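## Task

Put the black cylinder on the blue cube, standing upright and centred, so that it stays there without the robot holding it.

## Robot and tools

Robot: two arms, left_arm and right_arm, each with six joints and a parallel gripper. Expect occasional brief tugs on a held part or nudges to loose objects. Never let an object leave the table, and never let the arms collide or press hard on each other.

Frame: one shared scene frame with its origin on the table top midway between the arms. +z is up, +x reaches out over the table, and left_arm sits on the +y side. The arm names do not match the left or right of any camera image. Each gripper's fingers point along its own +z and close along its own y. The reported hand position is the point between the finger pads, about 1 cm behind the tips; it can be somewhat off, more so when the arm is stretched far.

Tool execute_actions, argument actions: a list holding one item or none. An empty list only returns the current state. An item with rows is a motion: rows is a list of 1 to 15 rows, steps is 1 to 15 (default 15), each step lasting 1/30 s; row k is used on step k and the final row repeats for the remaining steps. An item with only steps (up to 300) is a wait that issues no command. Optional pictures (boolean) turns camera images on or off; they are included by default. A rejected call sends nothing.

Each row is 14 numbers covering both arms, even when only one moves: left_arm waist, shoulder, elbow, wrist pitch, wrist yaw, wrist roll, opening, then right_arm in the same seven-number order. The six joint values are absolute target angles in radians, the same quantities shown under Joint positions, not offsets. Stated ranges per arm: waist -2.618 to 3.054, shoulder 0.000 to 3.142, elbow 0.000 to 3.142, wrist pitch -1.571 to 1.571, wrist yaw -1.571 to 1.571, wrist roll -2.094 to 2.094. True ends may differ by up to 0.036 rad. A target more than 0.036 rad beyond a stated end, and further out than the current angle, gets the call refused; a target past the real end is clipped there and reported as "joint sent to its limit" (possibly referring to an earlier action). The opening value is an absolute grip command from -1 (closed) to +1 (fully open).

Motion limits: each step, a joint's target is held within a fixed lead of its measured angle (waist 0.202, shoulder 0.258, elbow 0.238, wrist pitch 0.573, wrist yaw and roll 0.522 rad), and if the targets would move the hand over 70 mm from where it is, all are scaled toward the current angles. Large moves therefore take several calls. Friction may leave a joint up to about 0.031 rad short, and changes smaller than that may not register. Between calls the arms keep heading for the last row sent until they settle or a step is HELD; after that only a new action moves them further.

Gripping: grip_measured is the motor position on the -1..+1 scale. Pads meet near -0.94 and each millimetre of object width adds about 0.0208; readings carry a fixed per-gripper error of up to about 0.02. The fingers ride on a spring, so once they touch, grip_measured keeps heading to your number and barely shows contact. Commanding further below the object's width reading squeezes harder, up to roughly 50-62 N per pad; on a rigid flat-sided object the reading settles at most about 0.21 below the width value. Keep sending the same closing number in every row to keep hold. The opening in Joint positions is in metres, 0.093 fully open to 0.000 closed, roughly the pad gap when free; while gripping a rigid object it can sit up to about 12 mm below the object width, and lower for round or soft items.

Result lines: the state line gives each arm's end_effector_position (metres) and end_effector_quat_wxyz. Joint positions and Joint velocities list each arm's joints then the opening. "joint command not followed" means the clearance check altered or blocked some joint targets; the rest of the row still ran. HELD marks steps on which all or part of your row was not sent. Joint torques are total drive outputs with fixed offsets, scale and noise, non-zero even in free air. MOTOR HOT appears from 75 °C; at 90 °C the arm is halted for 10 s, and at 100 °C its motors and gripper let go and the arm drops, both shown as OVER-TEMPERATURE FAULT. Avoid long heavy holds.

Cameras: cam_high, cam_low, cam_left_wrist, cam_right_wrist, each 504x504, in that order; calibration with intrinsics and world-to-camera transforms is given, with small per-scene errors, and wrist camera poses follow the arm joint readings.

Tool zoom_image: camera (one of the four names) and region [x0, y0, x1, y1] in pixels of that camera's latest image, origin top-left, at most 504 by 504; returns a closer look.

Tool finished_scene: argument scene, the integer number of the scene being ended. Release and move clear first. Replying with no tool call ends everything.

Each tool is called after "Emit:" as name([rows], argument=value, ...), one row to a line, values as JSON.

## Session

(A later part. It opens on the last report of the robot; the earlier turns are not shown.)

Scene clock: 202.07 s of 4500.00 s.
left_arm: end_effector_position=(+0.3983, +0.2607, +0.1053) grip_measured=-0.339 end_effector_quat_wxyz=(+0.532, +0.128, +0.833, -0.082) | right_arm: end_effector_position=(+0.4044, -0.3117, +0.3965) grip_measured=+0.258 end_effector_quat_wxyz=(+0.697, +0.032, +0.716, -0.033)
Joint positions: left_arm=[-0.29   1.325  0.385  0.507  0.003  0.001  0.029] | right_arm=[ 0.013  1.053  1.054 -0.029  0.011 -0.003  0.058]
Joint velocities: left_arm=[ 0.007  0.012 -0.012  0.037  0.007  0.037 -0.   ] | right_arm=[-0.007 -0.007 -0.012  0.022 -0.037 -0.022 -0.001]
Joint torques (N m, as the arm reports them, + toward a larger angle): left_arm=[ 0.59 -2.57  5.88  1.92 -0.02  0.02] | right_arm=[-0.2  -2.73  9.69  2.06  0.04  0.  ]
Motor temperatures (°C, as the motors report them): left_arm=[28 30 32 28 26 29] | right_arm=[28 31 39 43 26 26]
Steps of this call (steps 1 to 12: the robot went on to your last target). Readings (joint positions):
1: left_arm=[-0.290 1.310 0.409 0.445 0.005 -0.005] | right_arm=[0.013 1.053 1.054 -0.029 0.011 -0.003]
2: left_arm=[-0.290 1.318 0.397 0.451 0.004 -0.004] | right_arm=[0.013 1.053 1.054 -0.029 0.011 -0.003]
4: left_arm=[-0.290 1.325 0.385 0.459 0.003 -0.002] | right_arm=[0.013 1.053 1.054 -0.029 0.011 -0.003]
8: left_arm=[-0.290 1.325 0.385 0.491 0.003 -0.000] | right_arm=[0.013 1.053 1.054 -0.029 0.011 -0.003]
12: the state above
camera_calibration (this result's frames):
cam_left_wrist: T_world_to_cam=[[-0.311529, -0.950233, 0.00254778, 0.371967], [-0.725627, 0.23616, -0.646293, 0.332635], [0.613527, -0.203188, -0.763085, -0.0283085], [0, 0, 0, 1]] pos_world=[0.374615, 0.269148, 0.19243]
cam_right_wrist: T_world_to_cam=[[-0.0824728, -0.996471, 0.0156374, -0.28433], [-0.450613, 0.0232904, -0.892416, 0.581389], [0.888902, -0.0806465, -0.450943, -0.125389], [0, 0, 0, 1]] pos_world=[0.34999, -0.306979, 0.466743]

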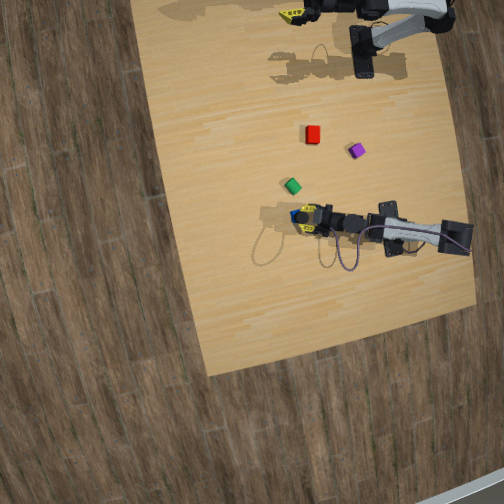

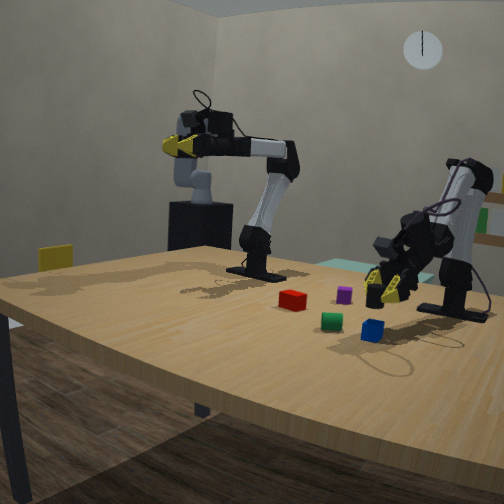

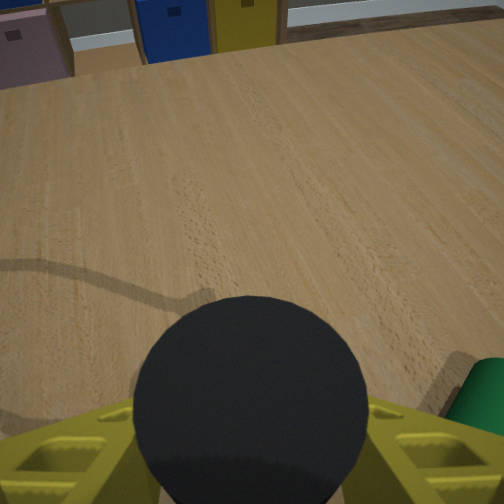

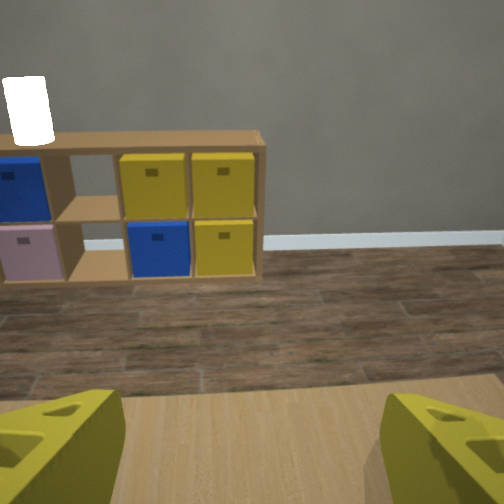

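Emit:
execute_actions([
  {"rows":[[-0.295,1.34,0.365,0.525,0,0,-0.4,0.013,1.053,1.054,-0.024,0.011,-0.003,0.258],[-0.30,1.345,0.355,0.54,0,0,-0.4,0.013,1.053,1.054,-0.024,0.011,-0.003,0.258],[-0.305,1.35,0.345,0.555,0,0,-0.4,0.013,1.053,1.054,-0.024,0.011,-0.003,0.258],[-0.31,1.358,0.335,0.57,0,0,-0.4,0.013,1.053,1.054,-0.024,0.011,-0.003,0.258],[-0.315,1.366,0.327,0.585,0,0,-0.4,0.013,1.053,1.054,-0.024,0.011,-0.003,0.258],[-0.317,1.374,0.319,0.60,0,0,-0.4,0.013,1.053,1.054,-0.024,0.011,-0.003,0.258],[-0.317,1.382,0.311,0.615,0,0,-0.4,0.013,1.053,1.054,-0.024,0.011,-0.003,0.258],[-0.317,1.39,0.303,0.63,0,0,-0.4,0.013,1.053,1.054,-0.024,0.011,-0.003,0.258],[-0.317,1.395,0.296,0.642,0,0,-0.4,0.013,1.053,1.054,-0.024,0.011,-0.003,0.258]],"steps":15},
], pictures=false)

Emit:
execute_actions([
  {"steps":8},
])

Emit:
zoom_image(camera="cam_high", region=[270, 185, 340, 255])

Emit:
zoom_image(camera="cam_low", region=[330, 260, 420, 350])

Scene clock: 226.67 s of 4500.00 s.
left_arm: end_effector_position=(+0.3879, +0.2569, +0.0842) grip_measured=-0.339 end_effector_quat_wxyz=(+0.527, +0.136, +0.834, -0.086) | right_arm: end_effector_position=(+0.4044, -0.3117, +0.3965) grip_measured=+0.258 end_effector_quat_wxyz=(+0.697, +0.032, +0.716, -0.033)
Joint positions: left_arm=[-0.309  1.376  0.316  0.615  0.003  0.001  0.029] | right_arm=[ 0.013  1.053  1.054 -0.029  0.011 -0.003  0.058]
Joint velocities: left_arm=[ 0.002 -0.022  0.022  0.212 -0.051 -0.007 -0.001] | right_arm=[ 0.007 -0.012  0.007  0.007 -0.007  0.022 -0.   ]
Joint torques (N m, as the arm reports them, + toward a larger angle): left_arm=[-0.23 -2.36  4.99  1.87  0.08 -0.09] | right_arm=[-0.2  -2.7   9.69  2.07  0.04  0.01]
Motor temperatures (°C, as the motors report them): left_arm=[28 29 33 35 26 29] | right_arm=[28 31 40 44 26 26]
Steps of this call (steps 1 to 30: the robot went on to your last target; steps 31 to 90: nothing new was sent; then 21.10 s passed at rest; steps 91 to 105: all 15 steps of this action). Readings (joint positions):
91: left_arm=[-0.290 1.325 0.385 0.516 0.003 0.001] | right_arm=[0.013 1.053 1.054 -0.029 0.011 -0.003]
92: left_arm=[-0.290 1.325 0.385 0.518 0.003 0.001] | right_arm=[0.013 1.053 1.054 -0.029 0.011 -0.003]
94: left_arm=[-0.294 1.325 0.378 0.535 0.003 0.001] | right_arm=[0.013 1.053 1.054 -0.029 0.011 -0.003]
98: left_arm=[-0.308 1.351 0.348 0.585 0.003 0.001] | right_arm=[0.013 1.053 1.054 -0.029 0.011 -0.003]
105: the state above

Scene clock: 226.93 s of 4500.00 s.
left_arm: end_effector_position=(+0.3898, +0.2563, +0.0884) grip_measured=-0.339 end_effector_quat_wxyz=(+0.535, +0.136, +0.829, -0.087) | right_arm: end_effector_position=(+0.4044, -0.3117, +0.3965) grip_measured=+0.258 end_effector_quat_wxyz=(+0.697, +0.032, +0.716, -0.033)
Joint positions: left_arm=[-0.309  1.376  0.316  0.635  0.003  0.001  0.029] | right_arm=[ 0.013  1.053  1.054 -0.029  0.011 -0.003  0.058]
Joint velocities: left_arm=[ 0.007 -0.017 -0.007  0.051 -0.007 -0.051  0.   ] | right_arm=[ 0.002  0.007 -0.007 -0.037  0.037  0.007 -0.   ]
Joint torques (N m, as the arm reports them, + toward a larger angle): left_arm=[-0.31 -2.39  5.12  1.87  0.05 -0.11] | right_arm=[-0.21 -2.71  9.68  2.06  0.04  0.01]
Motor temperatures (°C, as the motors report them): left_arm=[28 29 33 35 26 29] | right_arm=[28 31 40 44 26 26]
Steps of this call (steps 1 to 8: the robot went on to your last target). Readings (joint positions):
1: left_arm=[-0.309 1.376 0.316 0.621 0.003 0.001] | right_arm=[0.013 1.053 1.054 -0.029 0.011 -0.003]
2: left_arm=[-0.309 1.376 0.316 0.625 0.003 0.001] | right_arm=[0.013 1.053 1.054 -0.029 0.011 -0.003]
4: left_arm=[-0.309 1.376 0.316 0.630 0.003 0.001] | right_arm=[0.013 1.053 1.054 -0.029 0.011 -0.003]
8: the state above
camera_calibration (this result's frames):
cam_left_wrist: T_world_to_cam=[[-0.329404, -0.944187, 0.00207745, 0.370605], [-0.715802, 0.24829, -0.652671, 0.31015], [0.615728, -0.21648, -0.757638, -0.0348673], [0, 0, 0, 1]] pos_world=[0.365553, 0.265365, 0.175239]
cam_right_wrist: T_world_to_cam=[[-0.0824728, -0.996471, 0.0156374, -0.28433], [-0.450613, 0.0232904, -0.892416, 0.581389], [0.888902, -0.0806465, -0.450943, -0.125389], [0, 0, 0, 1]] pos_world=[0.34999, -0.306979, 0.466743]

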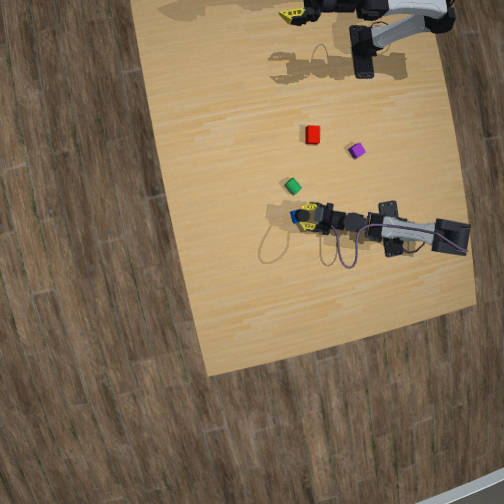

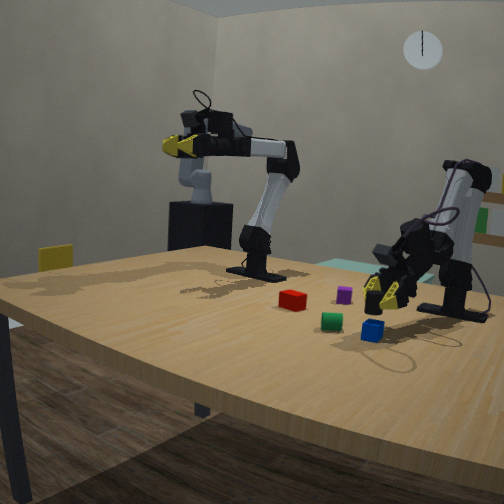

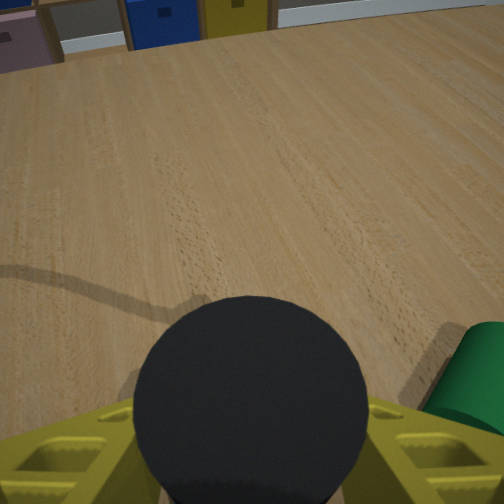

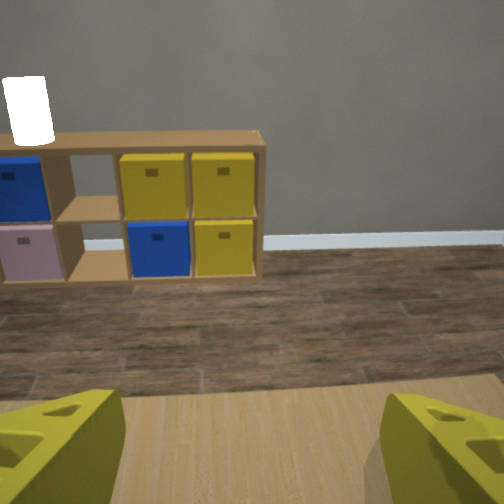

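Region (270, 185, 340, 255) of cam_high's 504x504 image, scaled by 7.200, with more detail than that image has.

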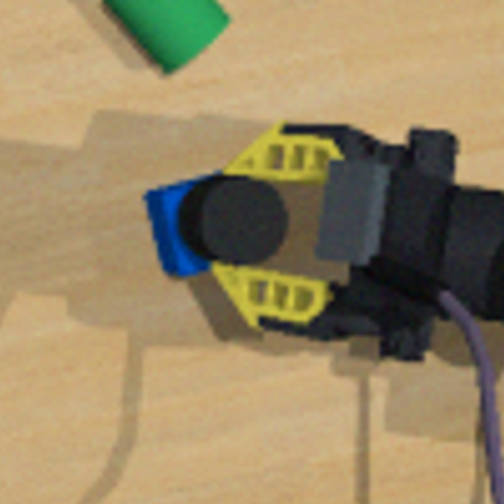

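Region (330, 260, 420, 350) of cam_low's 504x504 image, scaled by 5.600, with more detail than that image has.

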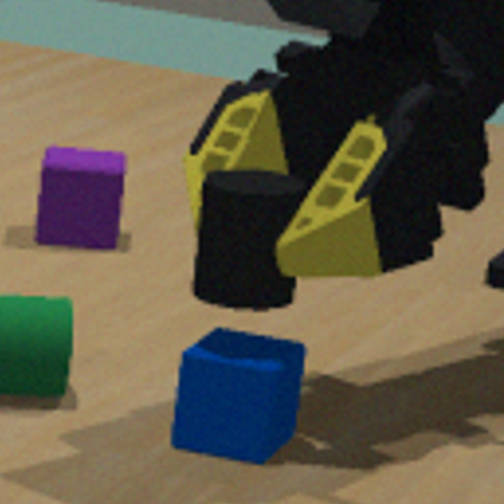

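Emit:
execute_actions([
  {"rows":[[-0.317,1.40,0.293,0.645,0,0,-0.4,0.013,1.053,1.054,-0.024,0.011,-0.003,0.258],[-0.317,1.407,0.289,0.655,0,0,-0.4,0.013,1.053,1.054,-0.024,0.011,-0.003,0.258],[-0.317,1.414,0.285,0.665,0,0,-0.4,0.013,1.053,1.054,-0.024,0.011,-0.003,0.258],[-0.317,1.421,0.281,0.675,0,0,-0.4,0.013,1.053,1.054,-0.024,0.011,-0.003,0.258],[-0.317,1.428,0.277,0.685,0,0,-0.4,0.013,1.053,1.054,-0.024,0.011,-0.003,0.258],[-0.317,1.435,0.273,0.695,0,0,-0.4,0.013,1.053,1.054,-0.024,0.011,-0.003,0.258],[-0.317,1.442,0.269,0.705,0,0,-0.4,0.013,1.053,1.054,-0.024,0.011,-0.003,0.258],[-0.317,1.449,0.266,0.715,0,0,-0.4,0.013,1.053,1.054,-0.024,0.011,-0.003,0.258],[-0.317,1.453,0.265,0.72,0,0,-0.4,0.013,1.053,1.054,-0.024,0.011,-0.003,0.258]],"steps":15},
], pictures=false)

Emit:
execute_actions([
  {"steps":10},
])

Emit:
zoom_image(camera="cam_high", region=[270, 185, 340, 255])

Emit:
zoom_image(camera="cam_low", region=[330, 260, 420, 350])

Scene clock: 241.87 s of 4500.00 s.
left_arm: end_effector_position=(+0.3866, +0.2574, +0.0731) grip_measured=-0.339 end_effector_quat_wxyz=(+0.528, +0.136, +0.834, -0.086) | right_arm: end_effector_position=(+0.4044, -0.3117, +0.3965) grip_measured=+0.258 end_effector_quat_wxyz=(+0.697, +0.032, +0.716, -0.033)
Joint positions: left_arm=[-0.309  1.432  0.288  0.702  0.003  0.001  0.029] | right_arm=[ 0.013  1.053  1.054 -0.029  0.011 -0.003  0.058]
Joint velocities: left_arm=[ 0.012 -0.007  0.002  0.095 -0.037  0.022  0.   ] | right_arm=[-0.007 -0.002  0.012  0.007  0.007 -0.022  0.001]
Joint torques (N m, as the arm reports them, + toward a larger angle): left_arm=[-0.32 -2.46  4.35  1.86  0.06 -0.11] | right_arm=[-0.2  -2.7   9.69  2.06  0.04  0.01]
Motor temperatures (°C, as the motors report them): left_arm=[28 29 33 37 26 29] | right_arm=[28 31 40 44 26 26]
Steps of this call (steps 1 to 30: the robot went on to your last target; steps 31 to 90: nothing new was sent; then 11.43 s passed at rest; steps 91 to 105: all 15 steps of this action). Readings (joint positions):
91: left_arm=[-0.309 1.376 0.316 0.638 0.003 0.001] | right_arm=[0.013 1.053 1.054 -0.029 0.011 -0.003]
92: left_arm=[-0.309 1.376 0.316 0.639 0.003 0.001] | right_arm=[0.013 1.053 1.054 -0.029 0.011 -0.003]
94: left_arm=[-0.309 1.384 0.316 0.651 0.003 0.001] | right_arm=[0.013 1.053 1.054 -0.029 0.011 -0.003]
98: left_arm=[-0.309 1.413 0.303 0.683 0.003 0.001] | right_arm=[0.013 1.053 1.054 -0.029 0.011 -0.003]
105: the state above

Scene clock: 242.20 s of 4500.00 s.
left_arm: end_effector_position=(+0.3878, +0.2570, +0.0758) grip_measured=-0.339 end_effector_quat_wxyz=(+0.533, +0.136, +0.831, -0.087) | right_arm: end_effector_position=(+0.4044, -0.3117, +0.3965) grip_measured=+0.258 end_effector_quat_wxyz=(+0.697, +0.032, +0.716, -0.033)
Joint positions: left_arm=[-0.309  1.432  0.288  0.715  0.003  0.001  0.029] | right_arm=[ 0.013  1.053  1.054 -0.029  0.011 -0.003  0.058]
Joint velocities: left_arm=[-0.012  0.002  0.012  0.022  0.066 -0.007 -0.001] | right_arm=[ 0.002  0.007  0.007 -0.037 -0.066  0.007  0.   ]
Joint torques (N m, as the arm reports them, + toward a larger angle): left_arm=[-0.49 -2.28  4.42  1.9   0.06 -0.12] | right_arm=[-0.21 -2.71  9.69  2.06  0.04  0.01]
Motor temperatures (°C, as the motors report them): left_arm=[28 29 33 37 26 29] | right_arm=[28 31 40 44 26 26]
Steps of this call (steps 1 to 10: the robot went on to your last target). Readings (joint positions):
1: left_arm=[-0.309 1.432 0.288 0.706 0.003 0.001] | right_arm=[0.013 1.053 1.054 -0.029 0.011 -0.003]
2: left_arm=[-0.309 1.432 0.288 0.708 0.003 0.001] | right_arm=[0.013 1.053 1.054 -0.029 0.011 -0.003]
4: left_arm=[-0.309 1.432 0.288 0.711 0.003 0.001] | right_arm=[0.013 1.053 1.054 -0.029 0.011 -0.003]
8: left_arm=[-0.309 1.432 0.288 0.714 0.003 0.001] | right_arm=[0.013 1.053 1.054 -0.029 0.011 -0.003]
10: the state above
camera_calibration (this result's frames):
cam_left_wrist: T_world_to_cam=[[-0.329394, -0.94419, 0.0021508, 0.370592], [-0.718865, 0.249308, -0.648906, 0.300999], [0.612155, -0.215292, -0.760865, -0.0417211], [0, 0, 0, 1]] pos_world=[0.363988, 0.265886, 0.162779]
cam_right_wrist: T_world_to_cam=[[-0.0824728, -0.996471, 0.0156374, -0.28433], [-0.450613, 0.0232904, -0.892416, 0.581389], [0.888902, -0.0806465, -0.450943, -0.125389], [0, 0, 0, 1]] pos_world=[0.34999, -0.306979, 0.466743]

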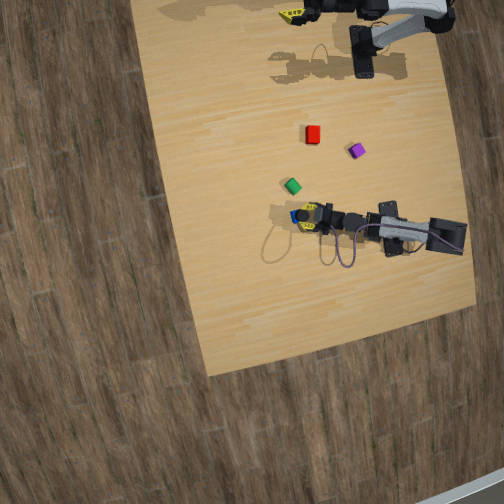

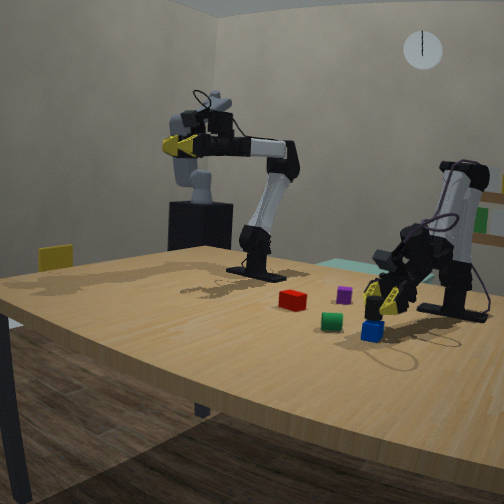

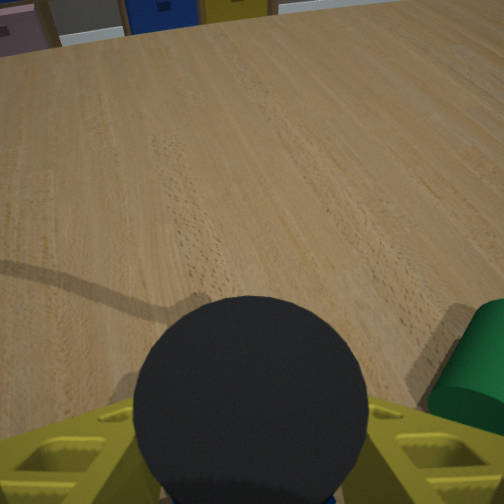

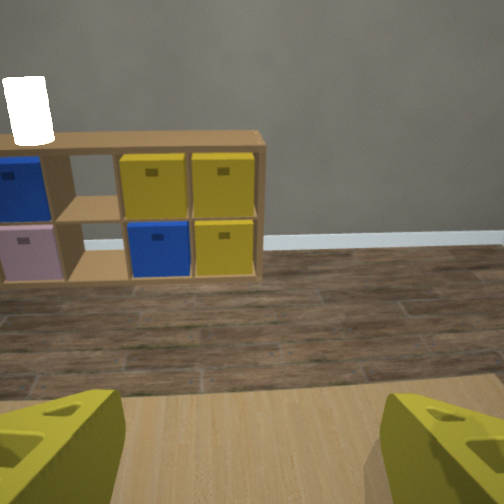

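Region (270, 185, 340, 255) of cam_high's 504x504 image, scaled by 7.200, with more detail than that image has.

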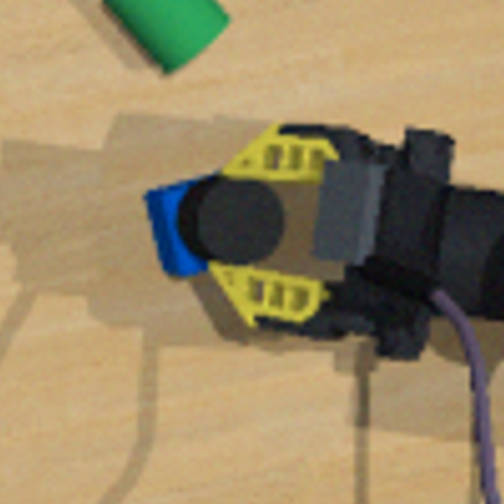

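Region (330, 260, 420, 350) of cam_low's 504x504 image, scaled by 5.600, with more detail than that image has.

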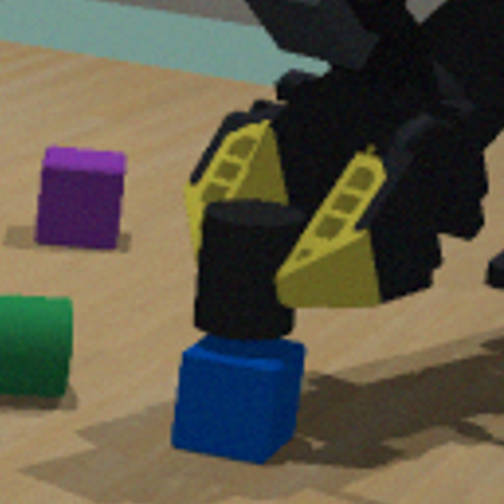

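Emit:
execute_actions([
  {"rows":[[-0.317,1.457,0.263,0.727,0,0,-0.4,0.013,1.053,1.054,-0.024,0.011,-0.003,0.258],[-0.317,1.461,0.261,0.734,0,0,-0.4,0.013,1.053,1.054,-0.024,0.011,-0.003,0.258],[-0.317,1.465,0.259,0.741,0,0,-0.4,0.013,1.053,1.054,-0.024,0.011,-0.003,0.258],[-0.317,1.469,0.257,0.748,0,0,-0.4,0.013,1.053,1.054,-0.024,0.011,-0.003,0.258],[-0.317,1.473,0.255,0.755,0,0,-0.4,0.013,1.053,1.054,-0.024,0.011,-0.003,0.258],[-0.317,1.477,0.253,0.762,0,0,-0.4,0.013,1.053,1.054,-0.024,0.011,-0.003,0.258],[-0.317,1.481,0.251,0.768,0,0,-0.4,0.013,1.053,1.054,-0.024,0.011,-0.003,0.258],[-0.317,1.485,0.249,0.772,0,0,-0.4,0.013,1.053,1.054,-0.024,0.011,-0.003,0.258],[-0.317,1.488,0.248,0.774,0,0,-0.4,0.013,1.053,1.054,-0.024,0.011,-0.003,0.258]],"steps":15},
], pictures=false)

Emit:
execute_actions([
  {"steps":8},
])

Emit:
zoom_image(camera="cam_high", region=[270, 185, 340, 255])

Emit:
zoom_image(camera="cam_low", region=[330, 260, 420, 350])

Scene clock: 252.00 s of 4500.00 s.
left_arm: end_effector_position=(+0.3867, +0.2573, +0.0693) grip_measured=-0.339 end_effector_quat_wxyz=(+0.533, +0.136, +0.831, -0.087) | right_arm: end_effector_position=(+0.4044, -0.3117, +0.3965) grip_measured=+0.258 end_effector_quat_wxyz=(+0.697, +0.032, +0.716, -0.033)
Joint positions: left_arm=[-0.309  1.466  0.273  0.763  0.003  0.001  0.029] | right_arm=[ 0.013  1.053  1.054 -0.029  0.011 -0.003  0.058]
Joint velocities: left_arm=[ 0.007 -0.002  0.007 -0.051  0.007  0.007 -0.   ] | right_arm=[-0.007 -0.012 -0.002 -0.022  0.007 -0.007 -0.001]
Joint torques (N m, as the arm reports them, + toward a larger angle): left_arm=[-0.27 -2.25  4.15  1.87  0.06 -0.15] | right_arm=[-0.22 -2.71  9.68  2.06  0.04  0.01]
Motor temperatures (°C, as the motors report them): left_arm=[28 29 33 38 26 29] | right_arm=[28 31 40 44 26 26]
Steps of this call (steps 1 to 30: the robot went on to your last target; steps 31 to 90: nothing new was sent; then 6.30 s passed at rest; steps 91 to 105: all 15 steps of this action). Readings (joint positions):
91: left_arm=[-0.309 1.432 0.288 0.716 0.003 0.001] | right_arm=[0.013 1.053 1.054 -0.029 0.011 -0.003]
92: left_arm=[-0.309 1.432 0.288 0.718 0.003 0.001] | right_arm=[0.013 1.053 1.054 -0.029 0.011 -0.003]
94: left_arm=[-0.309 1.434 0.288 0.726 0.003 0.001] | right_arm=[0.013 1.053 1.054 -0.029 0.011 -0.003]
98: left_arm=[-0.309 1.455 0.286 0.749 0.003 0.001] | right_arm=[0.013 1.053 1.054 -0.029 0.011 -0.003]
105: the state above

Scene clock: 252.27 s of 4500.00 s.
left_arm: end_effector_position=(+0.3873, +0.2571, +0.0704) grip_measured=-0.339 end_effector_quat_wxyz=(+0.535, +0.136, +0.829, -0.087) | right_arm: end_effector_position=(+0.4044, -0.3117, +0.3965) grip_measured=+0.258 end_effector_quat_wxyz=(+0.697, +0.032, +0.716, -0.033)
Joint positions: left_arm=[-0.309  1.466  0.273  0.768  0.003  0.001  0.029] | right_arm=[ 0.013  1.053  1.054 -0.029  0.011 -0.003  0.058]
Joint velocities: left_arm=[-0.002 -0.027 -0.017 -0.007 -0.037  0.022  0.   ] | right_arm=[-0.007 -0.002 -0.012  0.007 -0.007  0.037 -0.001]
Joint torques (N m, as the arm reports them, + toward a larger angle): left_arm=[-0.43 -2.11  4.15  1.91  0.07 -0.06] | right_arm=[-0.2  -2.71  9.7   2.06  0.04  0.  ]
Motor temperatures (°C, as the motors report them): left_arm=[28 29 33 38 26 29] | right_arm=[28 31 40 44 26 26]
Steps of this call (steps 1 to 8: the robot went on to your last target). Readings (joint positions):
1: left_arm=[-0.309 1.466 0.273 0.765 0.003 0.001] | right_arm=[0.013 1.053 1.054 -0.029 0.011 -0.003]
2: left_arm=[-0.309 1.466 0.273 0.766 0.003 0.001] | right_arm=[0.013 1.053 1.054 -0.029 0.011 -0.003]
4: left_arm=[-0.309 1.466 0.273 0.767 0.003 0.001] | right_arm=[0.013 1.053 1.054 -0.029 0.011 -0.003]
8: the state above
camera_calibration (this result's frames):
cam_left_wrist: T_world_to_cam=[[-0.329403, -0.944187, 0.00208309, 0.370602], [-0.716038, 0.248368, -0.652382, 0.296485], [0.615453, -0.216388, -0.757887, -0.0466065], [0, 0, 0, 1]] pos_world=[0.363056, 0.266195, 0.157327]
cam_right_wrist: T_world_to_cam=[[-0.0824728, -0.996471, 0.0156374, -0.28433], [-0.450613, 0.0232904, -0.892416, 0.581389], [0.888902, -0.0806465, -0.450943, -0.125389], [0, 0, 0, 1]] pos_world=[0.34999, -0.306979, 0.466743]

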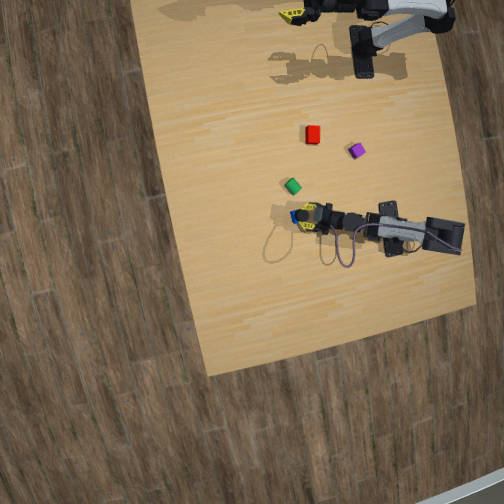

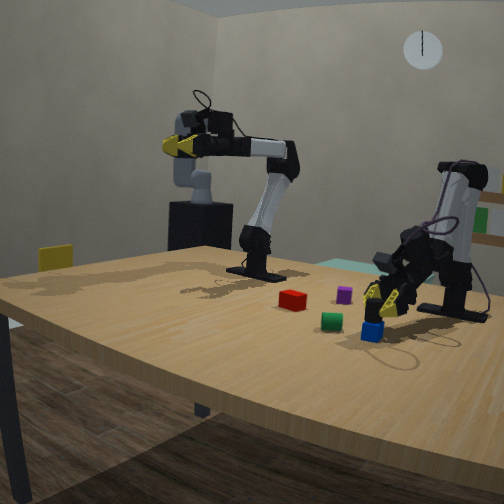

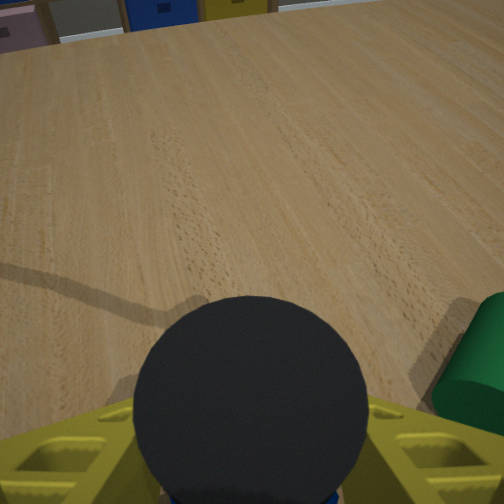

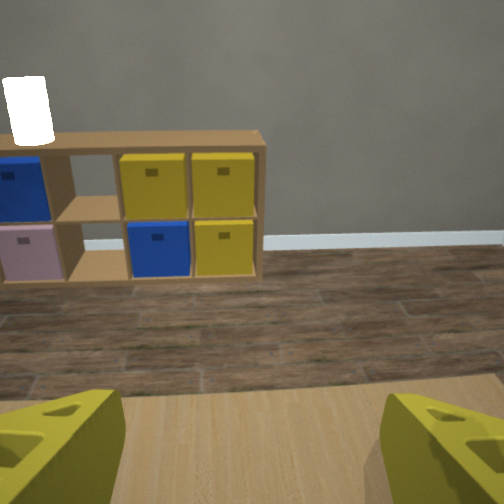

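Region (270, 185, 340, 255) of cam_high's 504x504 image, scaled by 7.200, with more detail than that image has.

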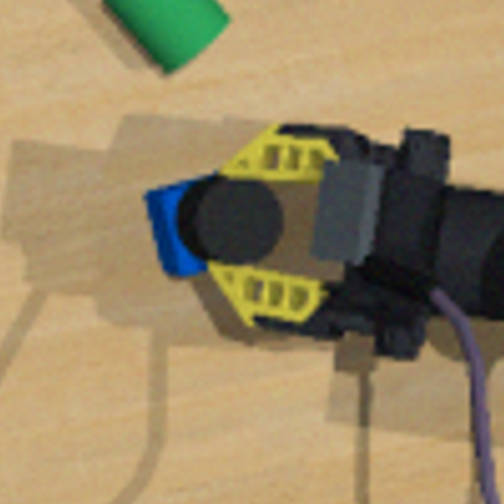

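Region (330, 260, 420, 350) of cam_low's 504x504 image, scaled by 5.600, with more detail than that image has.

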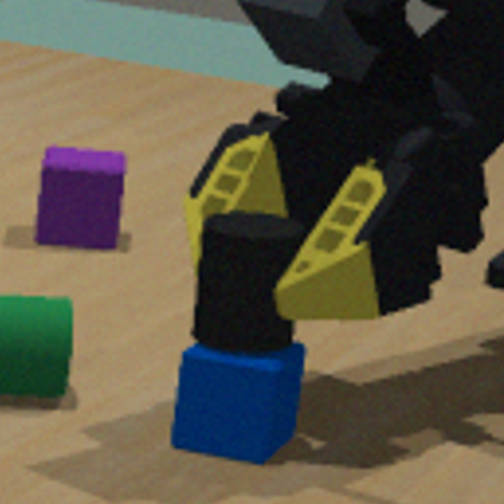

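Emit:
execute_actions([
  {"rows":[[-0.317,1.492,0.248,0.774,0,0,-0.4,0.013,1.053,1.054,-0.024,0.011,-0.003,0.258],[-0.317,1.496,0.248,0.774,0,0,-0.4,0.013,1.053,1.054,-0.024,0.011,-0.003,0.258],[-0.317,1.499,0.248,0.775,0,0,-0.4,0.013,1.053,1.054,-0.024,0.011,-0.003,0.258]],"steps":10},
])

Emit:
zoom_image(camera="cam_low", region=[330, 260, 420, 350])

Scene clock: 256.10 s of 4500.00 s.
left_arm: end_effector_position=(+0.3874, +0.2571, +0.0709) grip_measured=-0.339 end_effector_quat_wxyz=(+0.536, +0.136, +0.829, -0.087) | right_arm: end_effector_position=(+0.4044, -0.3117, +0.3965) grip_measured=+0.258 end_effector_quat_wxyz=(+0.697, +0.032, +0.716, -0.033)
Joint positions: left_arm=[-0.309  1.466  0.273  0.77   0.003  0.001  0.029] | right_arm=[ 0.013  1.053  1.054 -0.029  0.011 -0.003  0.058]
Joint velocities: left_arm=[-0.007 -0.007 -0.012 -0.051  0.037 -0.007 -0.   ] | right_arm=[-0.022  0.012  0.007  0.022  0.007  0.095  0.   ]
Joint torques (N m, as the arm reports them, + toward a larger angle): left_arm=[-0.27 -1.36  4.03  1.85  0.1  -0.1 ] | right_arm=[-0.21 -2.72  9.69  2.07  0.04  0.01]
Motor temperatures (°C, as the motors report them): left_arm=[28 29 32 38 26 29] | right_arm=[28 31 40 45 26 26]
Steps of this call (steps 1 to 15: the robot went on to your last target; steps 16 to 90: nothing new was sent; then 0.50 s passed at rest; steps 91 to 100: all 10 steps of this action). Readings (joint positions):
91: left_arm=[-0.309 1.466 0.273 0.769 0.003 0.001] | right_arm=[0.013 1.053 1.054 -0.029 0.011 -0.003]
92: left_arm=[-0.309 1.466 0.273 0.769 0.003 0.001] | right_arm=[0.013 1.053 1.054 -0.029 0.011 -0.003]
94: left_arm=[-0.309 1.466 0.273 0.770 0.003 0.001] | right_arm=[0.013 1.053 1.054 -0.029 0.011 -0.003]
98: left_arm=[-0.309 1.466 0.273 0.770 0.003 0.001] | right_arm=[0.013 1.053 1.054 -0.029 0.011 -0.003]
100: the state above
camera_calibration (this result's frames):
cam_left_wrist: T_world_to_cam=[[-0.329407, -0.944186, 0.00205487, 0.370607], [-0.714856, 0.247976, -0.653827, 0.296649], [0.616824, -0.216844, -0.756642, -0.0469134], [0, 0, 0, 1]] pos_world=[0.36308, 0.266188, 0.157699]
cam_right_wrist: T_world_to_cam=[[-0.0824728, -0.996471, 0.0156374, -0.28433], [-0.450613, 0.0232904, -0.892416, 0.581389], [0.888902, -0.0806465, -0.450943, -0.125389], [0, 0, 0, 1]] pos_world=[0.34999, -0.306979, 0.466743]

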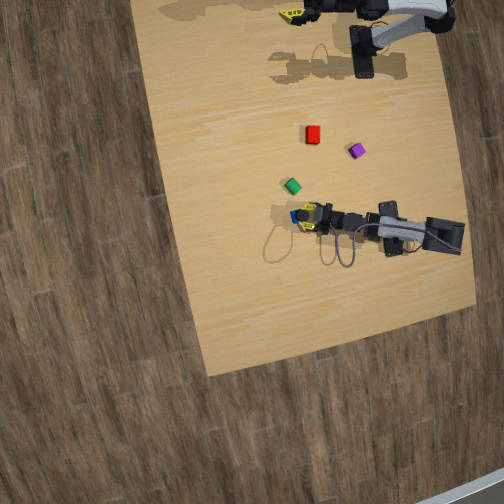

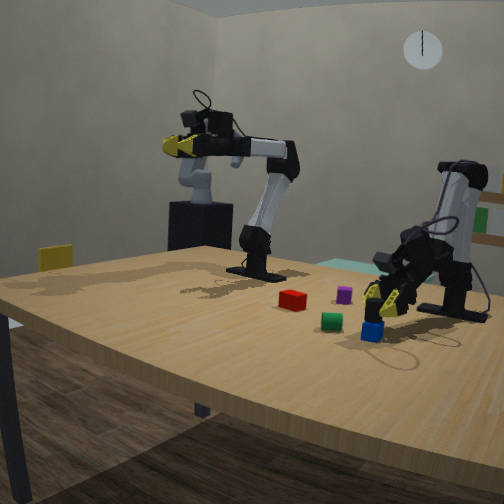

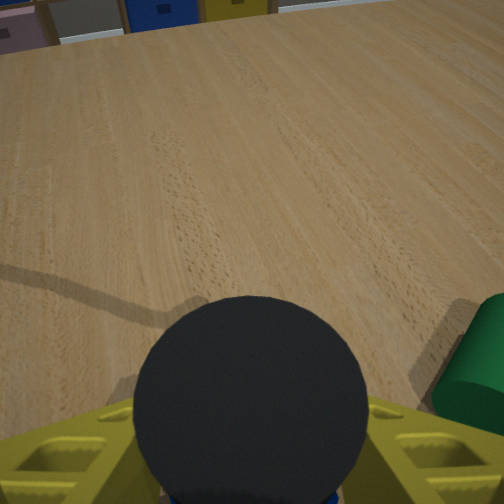

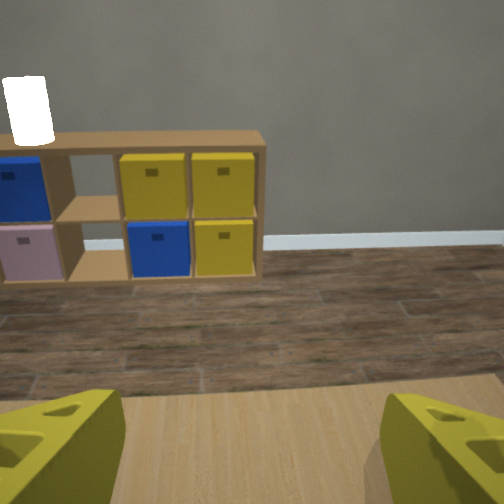

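Region (330, 260, 420, 350) of cam_low's 504x504 image, scaled by 5.600, with more detail than that image has.

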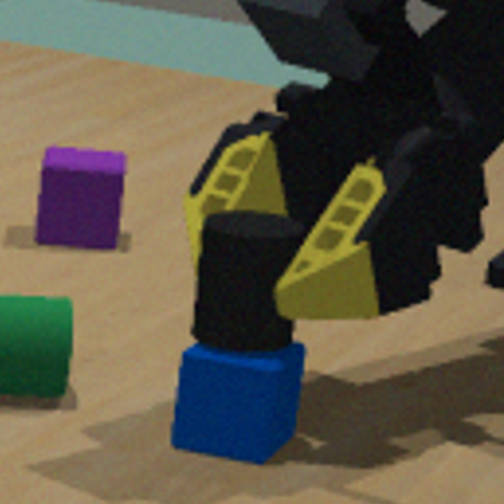

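Emit:
execute_actions([
  {"rows":[[-0.317,1.49,0.248,0.765,0,0,-0.4,0.013,1.053,1.054,-0.024,0.011,-0.003,0.258],[-0.317,1.49,0.248,0.757,0,0,-0.4,0.013,1.053,1.054,-0.024,0.011,-0.003,0.258],[-0.317,1.49,0.248,0.75,0,0,-0.4,0.013,1.053,1.054,-0.024,0.011,-0.003,0.258]],"steps":12},
])

Emit:
zoom_image(camera="cam_low", region=[330, 260, 420, 350])

Scene clock: 260.17 s of 4500.00 s.
left_arm: end_effector_position=(+0.3870, +0.2572, +0.0698) grip_measured=-0.339 end_effector_quat_wxyz=(+0.534, +0.136, +0.830, -0.087) | right_arm: end_effector_position=(+0.4044, -0.3117, +0.3965) grip_measured=+0.258 end_effector_quat_wxyz=(+0.697, +0.032, +0.716, -0.033)
Joint positions: left_arm=[-0.309  1.466  0.273  0.765  0.003  0.001  0.029] | right_arm=[ 0.013  1.053  1.054 -0.029  0.011 -0.003  0.058]
Joint velocities: left_arm=[-0.002  0.002 -0.017 -0.051  0.022  0.022 -0.001] | right_arm=[-0.002 -0.002 -0.017  0.007 -0.007 -0.095  0.001]
Joint torques (N m, as the arm reports them, + toward a larger angle): left_arm=[-0.18 -2.02  3.96  1.71  0.07 -0.15] | right_arm=[-0.22 -2.71  9.69  2.06  0.04  0.01]
Motor temperatures (°C, as the motors report them): left_arm=[28 29 32 39 26 29] | right_arm=[28 31 40 45 26 26]
Steps of this call (steps 1 to 15: the robot went on to your last target; steps 16 to 90: nothing new was sent; then 0.67 s passed at rest; steps 91 to 102: all 12 steps of this action). Readings (joint positions):
91: left_arm=[-0.309 1.466 0.273 0.770 0.003 0.001] | right_arm=[0.013 1.053 1.054 -0.029 0.011 -0.003]
92: left_arm=[-0.309 1.466 0.273 0.770 0.003 0.001] | right_arm=[0.013 1.053 1.054 -0.029 0.011 -0.003]
94: left_arm=[-0.309 1.466 0.273 0.769 0.003 0.001] | right_arm=[0.013 1.053 1.054 -0.029 0.011 -0.003]
98: left_arm=[-0.309 1.466 0.273 0.766 0.003 0.001] | right_arm=[0.013 1.053 1.054 -0.029 0.011 -0.003]
102: the state above
camera_calibration (this result's frames):
cam_left_wrist: T_world_to_cam=[[-0.329397, -0.944189, 0.00212823, 0.370594], [-0.717924, 0.248995, -0.650066, 0.296221], [0.613256, -0.215658, -0.759874, -0.0461161], [0, 0, 0, 1]] pos_world=[0.363018, 0.266208, 0.156732]
cam_right_wrist: T_world_to_cam=[[-0.0824728, -0.996471, 0.0156374, -0.28433], [-0.450613, 0.0232904, -0.892416, 0.581389], [0.888902, -0.0806465, -0.450943, -0.125389], [0, 0, 0, 1]] pos_world=[0.34999, -0.306979, 0.466743]

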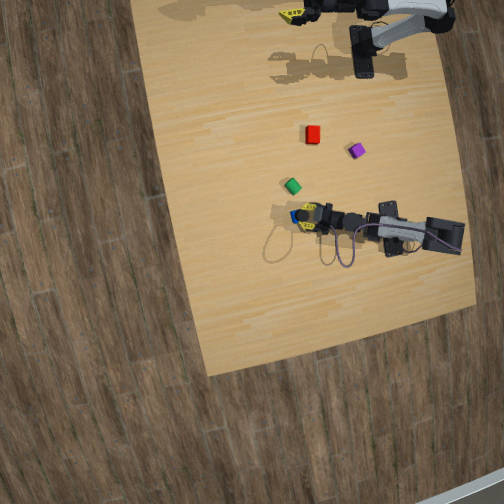

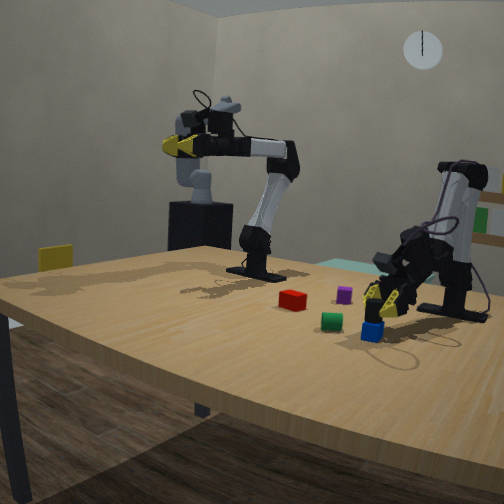

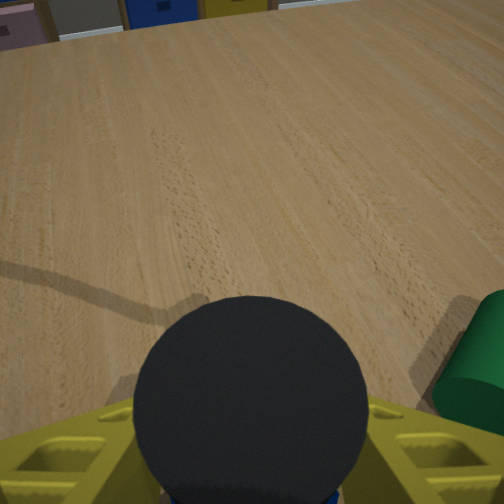

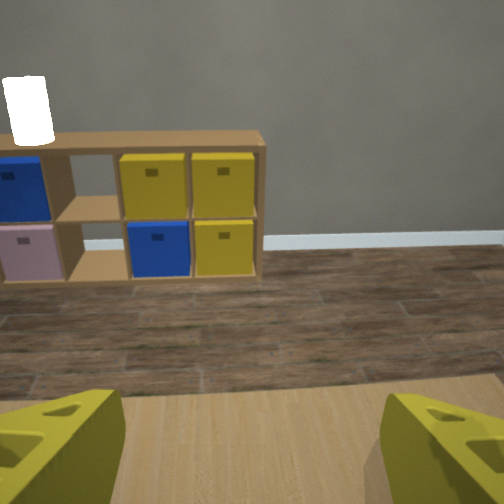

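Region (330, 260, 420, 350) of cam_low's 504x504 image, scaled by 5.600, with more detail than that image has.

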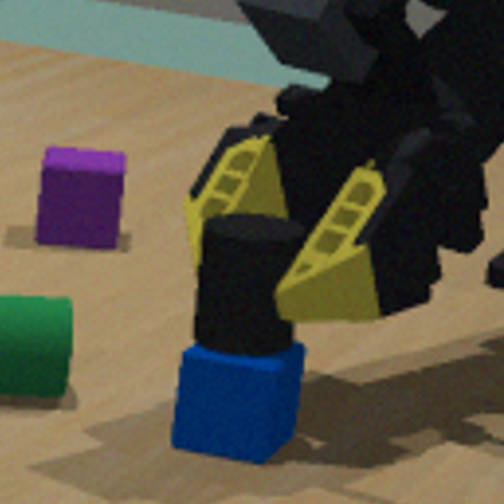

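It moved down slightly; it's nearly touching. One small nudge, then release.

Emit:
execute_actions([
  {"rows":[[-0.317,1.49,0.248,0.74,0,0,-0.4,0.013,1.053,1.054,-0.024,0.011,-0.003,0.258],[-0.317,1.49,0.248,0.735,0,0,-0.4,0.013,1.053,1.054,-0.024,0.011,-0.003,0.258],[-0.317,1.49,0.248,0.735,0,0,-0.4,0.013,1.053,1.054,-0.024,0.011,-0.003,0.258],[-0.317,1.49,0.248,0.735,0,0,-0.4,0.013,1.053,1.054,-0.024,0.011,-0.003,0.258],[-0.317,1.49,0.248,0.735,0,0,-0.4,0.013,1.053,1.054,-0.024,0.011,-0.003,0.258],[-0.317,1.49,0.248,0.735,0,0,-0.4,0.013,1.053,1.054,-0.024,0.011,-0.003,0.258],[-0.317,1.49,0.248,0.735,0,0,-0.4,0.013,1.053,1.054,-0.024,0.011,-0.003,0.258],[-0.317,1.49,0.248,0.735,0,0,-0.4,0.013,1.053,1.054,-0.024,0.011,-0.003,0.258],[-0.317,1.47,0.27,0.75,0,0,-0.25,0.013,1.053,1.054,-0.024,0.011,-0.003,0.258],[-0.317,1.47,0.27,0.755,0,0,-0.15,0.013,1.053,1.054,-0.024,0.011,-0.003,0.258],[-0.317,1.47,0.27,0.755,0,0,-0.08,0.013,1.053,1.054,-0.024,0.011,-0.003,0.258],[-0.317,1.47,0.27,0.755,0,0,0.0,0.013,1.053,1.054,-0.024,0.011,-0.003,0.258],[-0.317,1.47,0.27,0.755,0,0,0.2,0.013,1.053,1.054,-0.024,0.011,-0.003,0.258],[-0.317,1.47,0.27,0.755,0,0,0.4,0.013,1.053,1.054,-0.024,0.011,-0.003,0.258],[-0.317,1.47,0.27,0.755,0,0,0.6,0.013,1.053,1.054,-0.024,0.011,-0.003,0.258]],"steps":15},
], pictures=false)

Emit:
execute_actions([
  {"steps":8},
])

Emit:
zoom_image(camera="cam_high", region=[270, 185, 340, 255])

Emit:
zoom_image(camera="cam_low", region=[330, 260, 420, 350])

Scene clock: 272.57 s of 4500.00 s.
left_arm: end_effector_position=(+0.3864, +0.2574, +0.0686) grip_measured=+0.497 end_effector_quat_wxyz=(+0.531, +0.136, +0.832, -0.087) | right_arm: end_effector_position=(+0.4044, -0.3117, +0.3965) grip_measured=+0.258 end_effector_quat_wxyz=(+0.697, +0.032, +0.716, -0.033)
Joint positions: left_arm=[-0.309  1.466  0.273  0.76   0.003  0.001  0.069] | right_arm=[ 0.013  1.053  1.054 -0.029  0.011 -0.003  0.058]
Joint velocities: left_arm=[-0.002 -0.012  0.007 -0.037  0.007  0.022  0.209] | right_arm=[ 0.007  0.007 -0.022  0.037 -0.007  0.007  0.001]
Joint torques (N m, as the arm reports them, + toward a larger angle): left_arm=[-0.39 -3.88  5.48  1.84  0.11 -0.1 ] | right_arm=[-0.21 -2.72  9.69  2.06  0.03  0.  ]
Motor temperatures (°C, as the motors report them): left_arm=[28 29 32 39 26 29] | right_arm=[28 31 41 45 26 26]
Steps of this call (steps 1 to 15: the robot went on to your last target; steps 16 to 90: nothing new was sent; then 8.90 s passed at rest; steps 91 to 105: all 15 steps of this action). Readings (joint positions):
91: left_arm=[-0.309 1.466 0.273 0.764 0.003 0.001] | right_arm=[0.013 1.053 1.054 -0.029 0.011 -0.003]
92: left_arm=[-0.309 1.466 0.273 0.762 0.003 0.001] | right_arm=[0.013 1.053 1.054 -0.029 0.011 -0.003]
94: left_arm=[-0.309 1.466 0.273 0.760 0.003 0.001] | right_arm=[0.013 1.053 1.054 -0.029 0.011 -0.003]
98: left_arm=[-0.309 1.466 0.273 0.760 0.003 0.001] | right_arm=[0.013 1.053 1.054 -0.029 0.011 -0.003]
105: the state above

Scene clock: 272.83 s of 4500.00 s.
left_arm: end_effector_position=(+0.3864, +0.2574, +0.0686) grip_measured=+0.598 end_effector_quat_wxyz=(+0.531, +0.136, +0.832, -0.087) | right_arm: end_effector_position=(+0.4044, -0.3117, +0.3965) grip_measured=+0.258 end_effector_quat_wxyz=(+0.697, +0.032, +0.716, -0.033)
Joint positions: left_arm=[-0.309  1.466  0.273  0.76   0.003  0.001  0.074] | right_arm=[ 0.013  1.053  1.054 -0.029  0.011 -0.003  0.058]
Joint velocities: left_arm=[-0.017 -0.012 -0.002  0.051 -0.037 -0.037 -0.   ] | right_arm=[ 0.017  0.002  0.002 -0.037  0.051  0.037 -0.001]
Joint torques (N m, as the arm reports them, + toward a larger angle): left_arm=[-0.4  -3.94  5.56  1.78  0.03 -0.1 ] | right_arm=[-0.21 -2.7   9.69  2.06  0.04  0.  ]
Motor temperatures (°C, as the motors report them): left_arm=[28 29 32 39 26 29] | right_arm=[28 31 41 45 26 26]
Steps of this call (steps 1 to 8: the robot went on to your last target). Readings (joint positions):
1: left_arm=[-0.309 1.466 0.273 0.760 0.003 0.001] | right_arm=[0.013 1.053 1.054 -0.029 0.011 -0.003]
2: left_arm=[-0.309 1.466 0.273 0.760 0.003 0.001] | right_arm=[0.013 1.053 1.054 -0.029 0.011 -0.003]
4: left_arm=[-0.309 1.466 0.273 0.760 0.003 0.001] | right_arm=[0.013 1.053 1.054 -0.029 0.011 -0.003]
8: the state above
camera_calibration (this result's frames):
cam_left_wrist: T_world_to_cam=[[-0.329386, -0.944193, 0.00220718, 0.37058], [-0.721208, 0.250087, -0.645999, 0.295755], [0.609396, -0.214375, -0.763335, -0.0452599], [0, 0, 0, 1]] pos_world=[0.362946, 0.266232, 0.155691]
cam_right_wrist: T_world_to_cam=[[-0.0824728, -0.996471, 0.0156374, -0.28433], [-0.450613, 0.0232904, -0.892416, 0.581389], [0.888902, -0.0806465, -0.450943, -0.125389], [0, 0, 0, 1]] pos_world=[0.34999, -0.306979, 0.466743]

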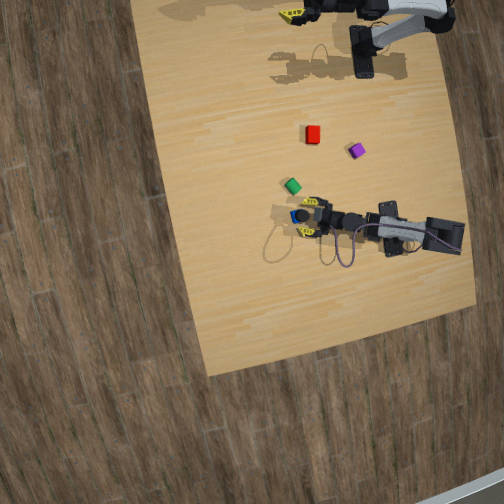

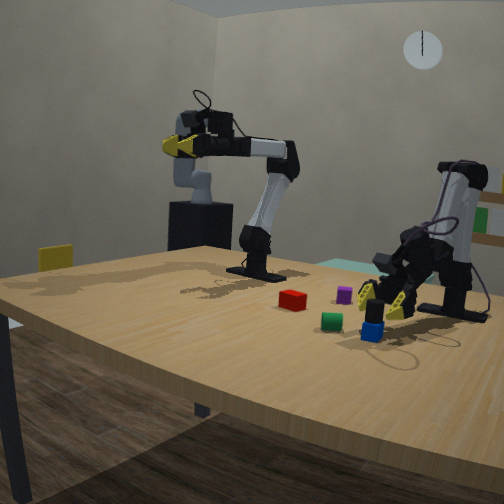

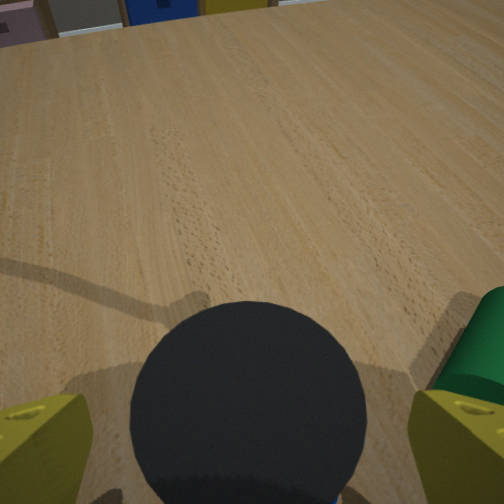

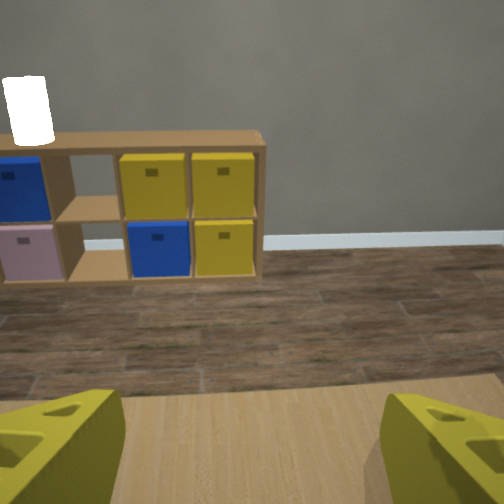

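Region (270, 185, 340, 255) of cam_high's 504x504 image, scaled by 7.200, with more detail than that image has.

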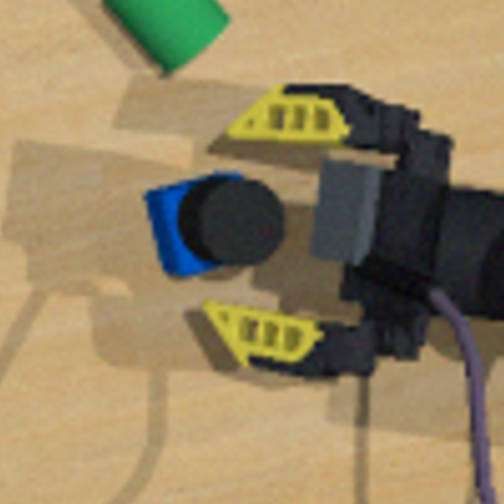

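Region (330, 260, 420, 350) of cam_low's 504x504 image, scaled by 5.600, with more detail than that image has.

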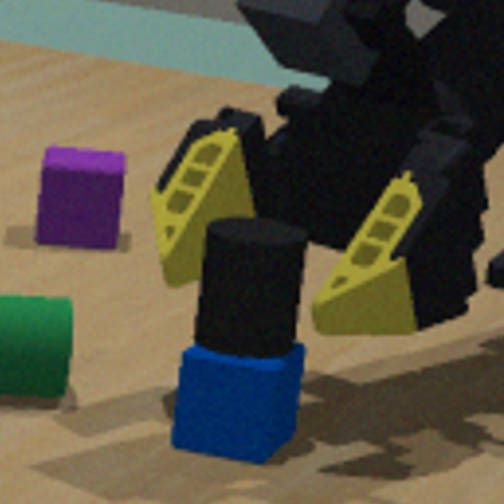

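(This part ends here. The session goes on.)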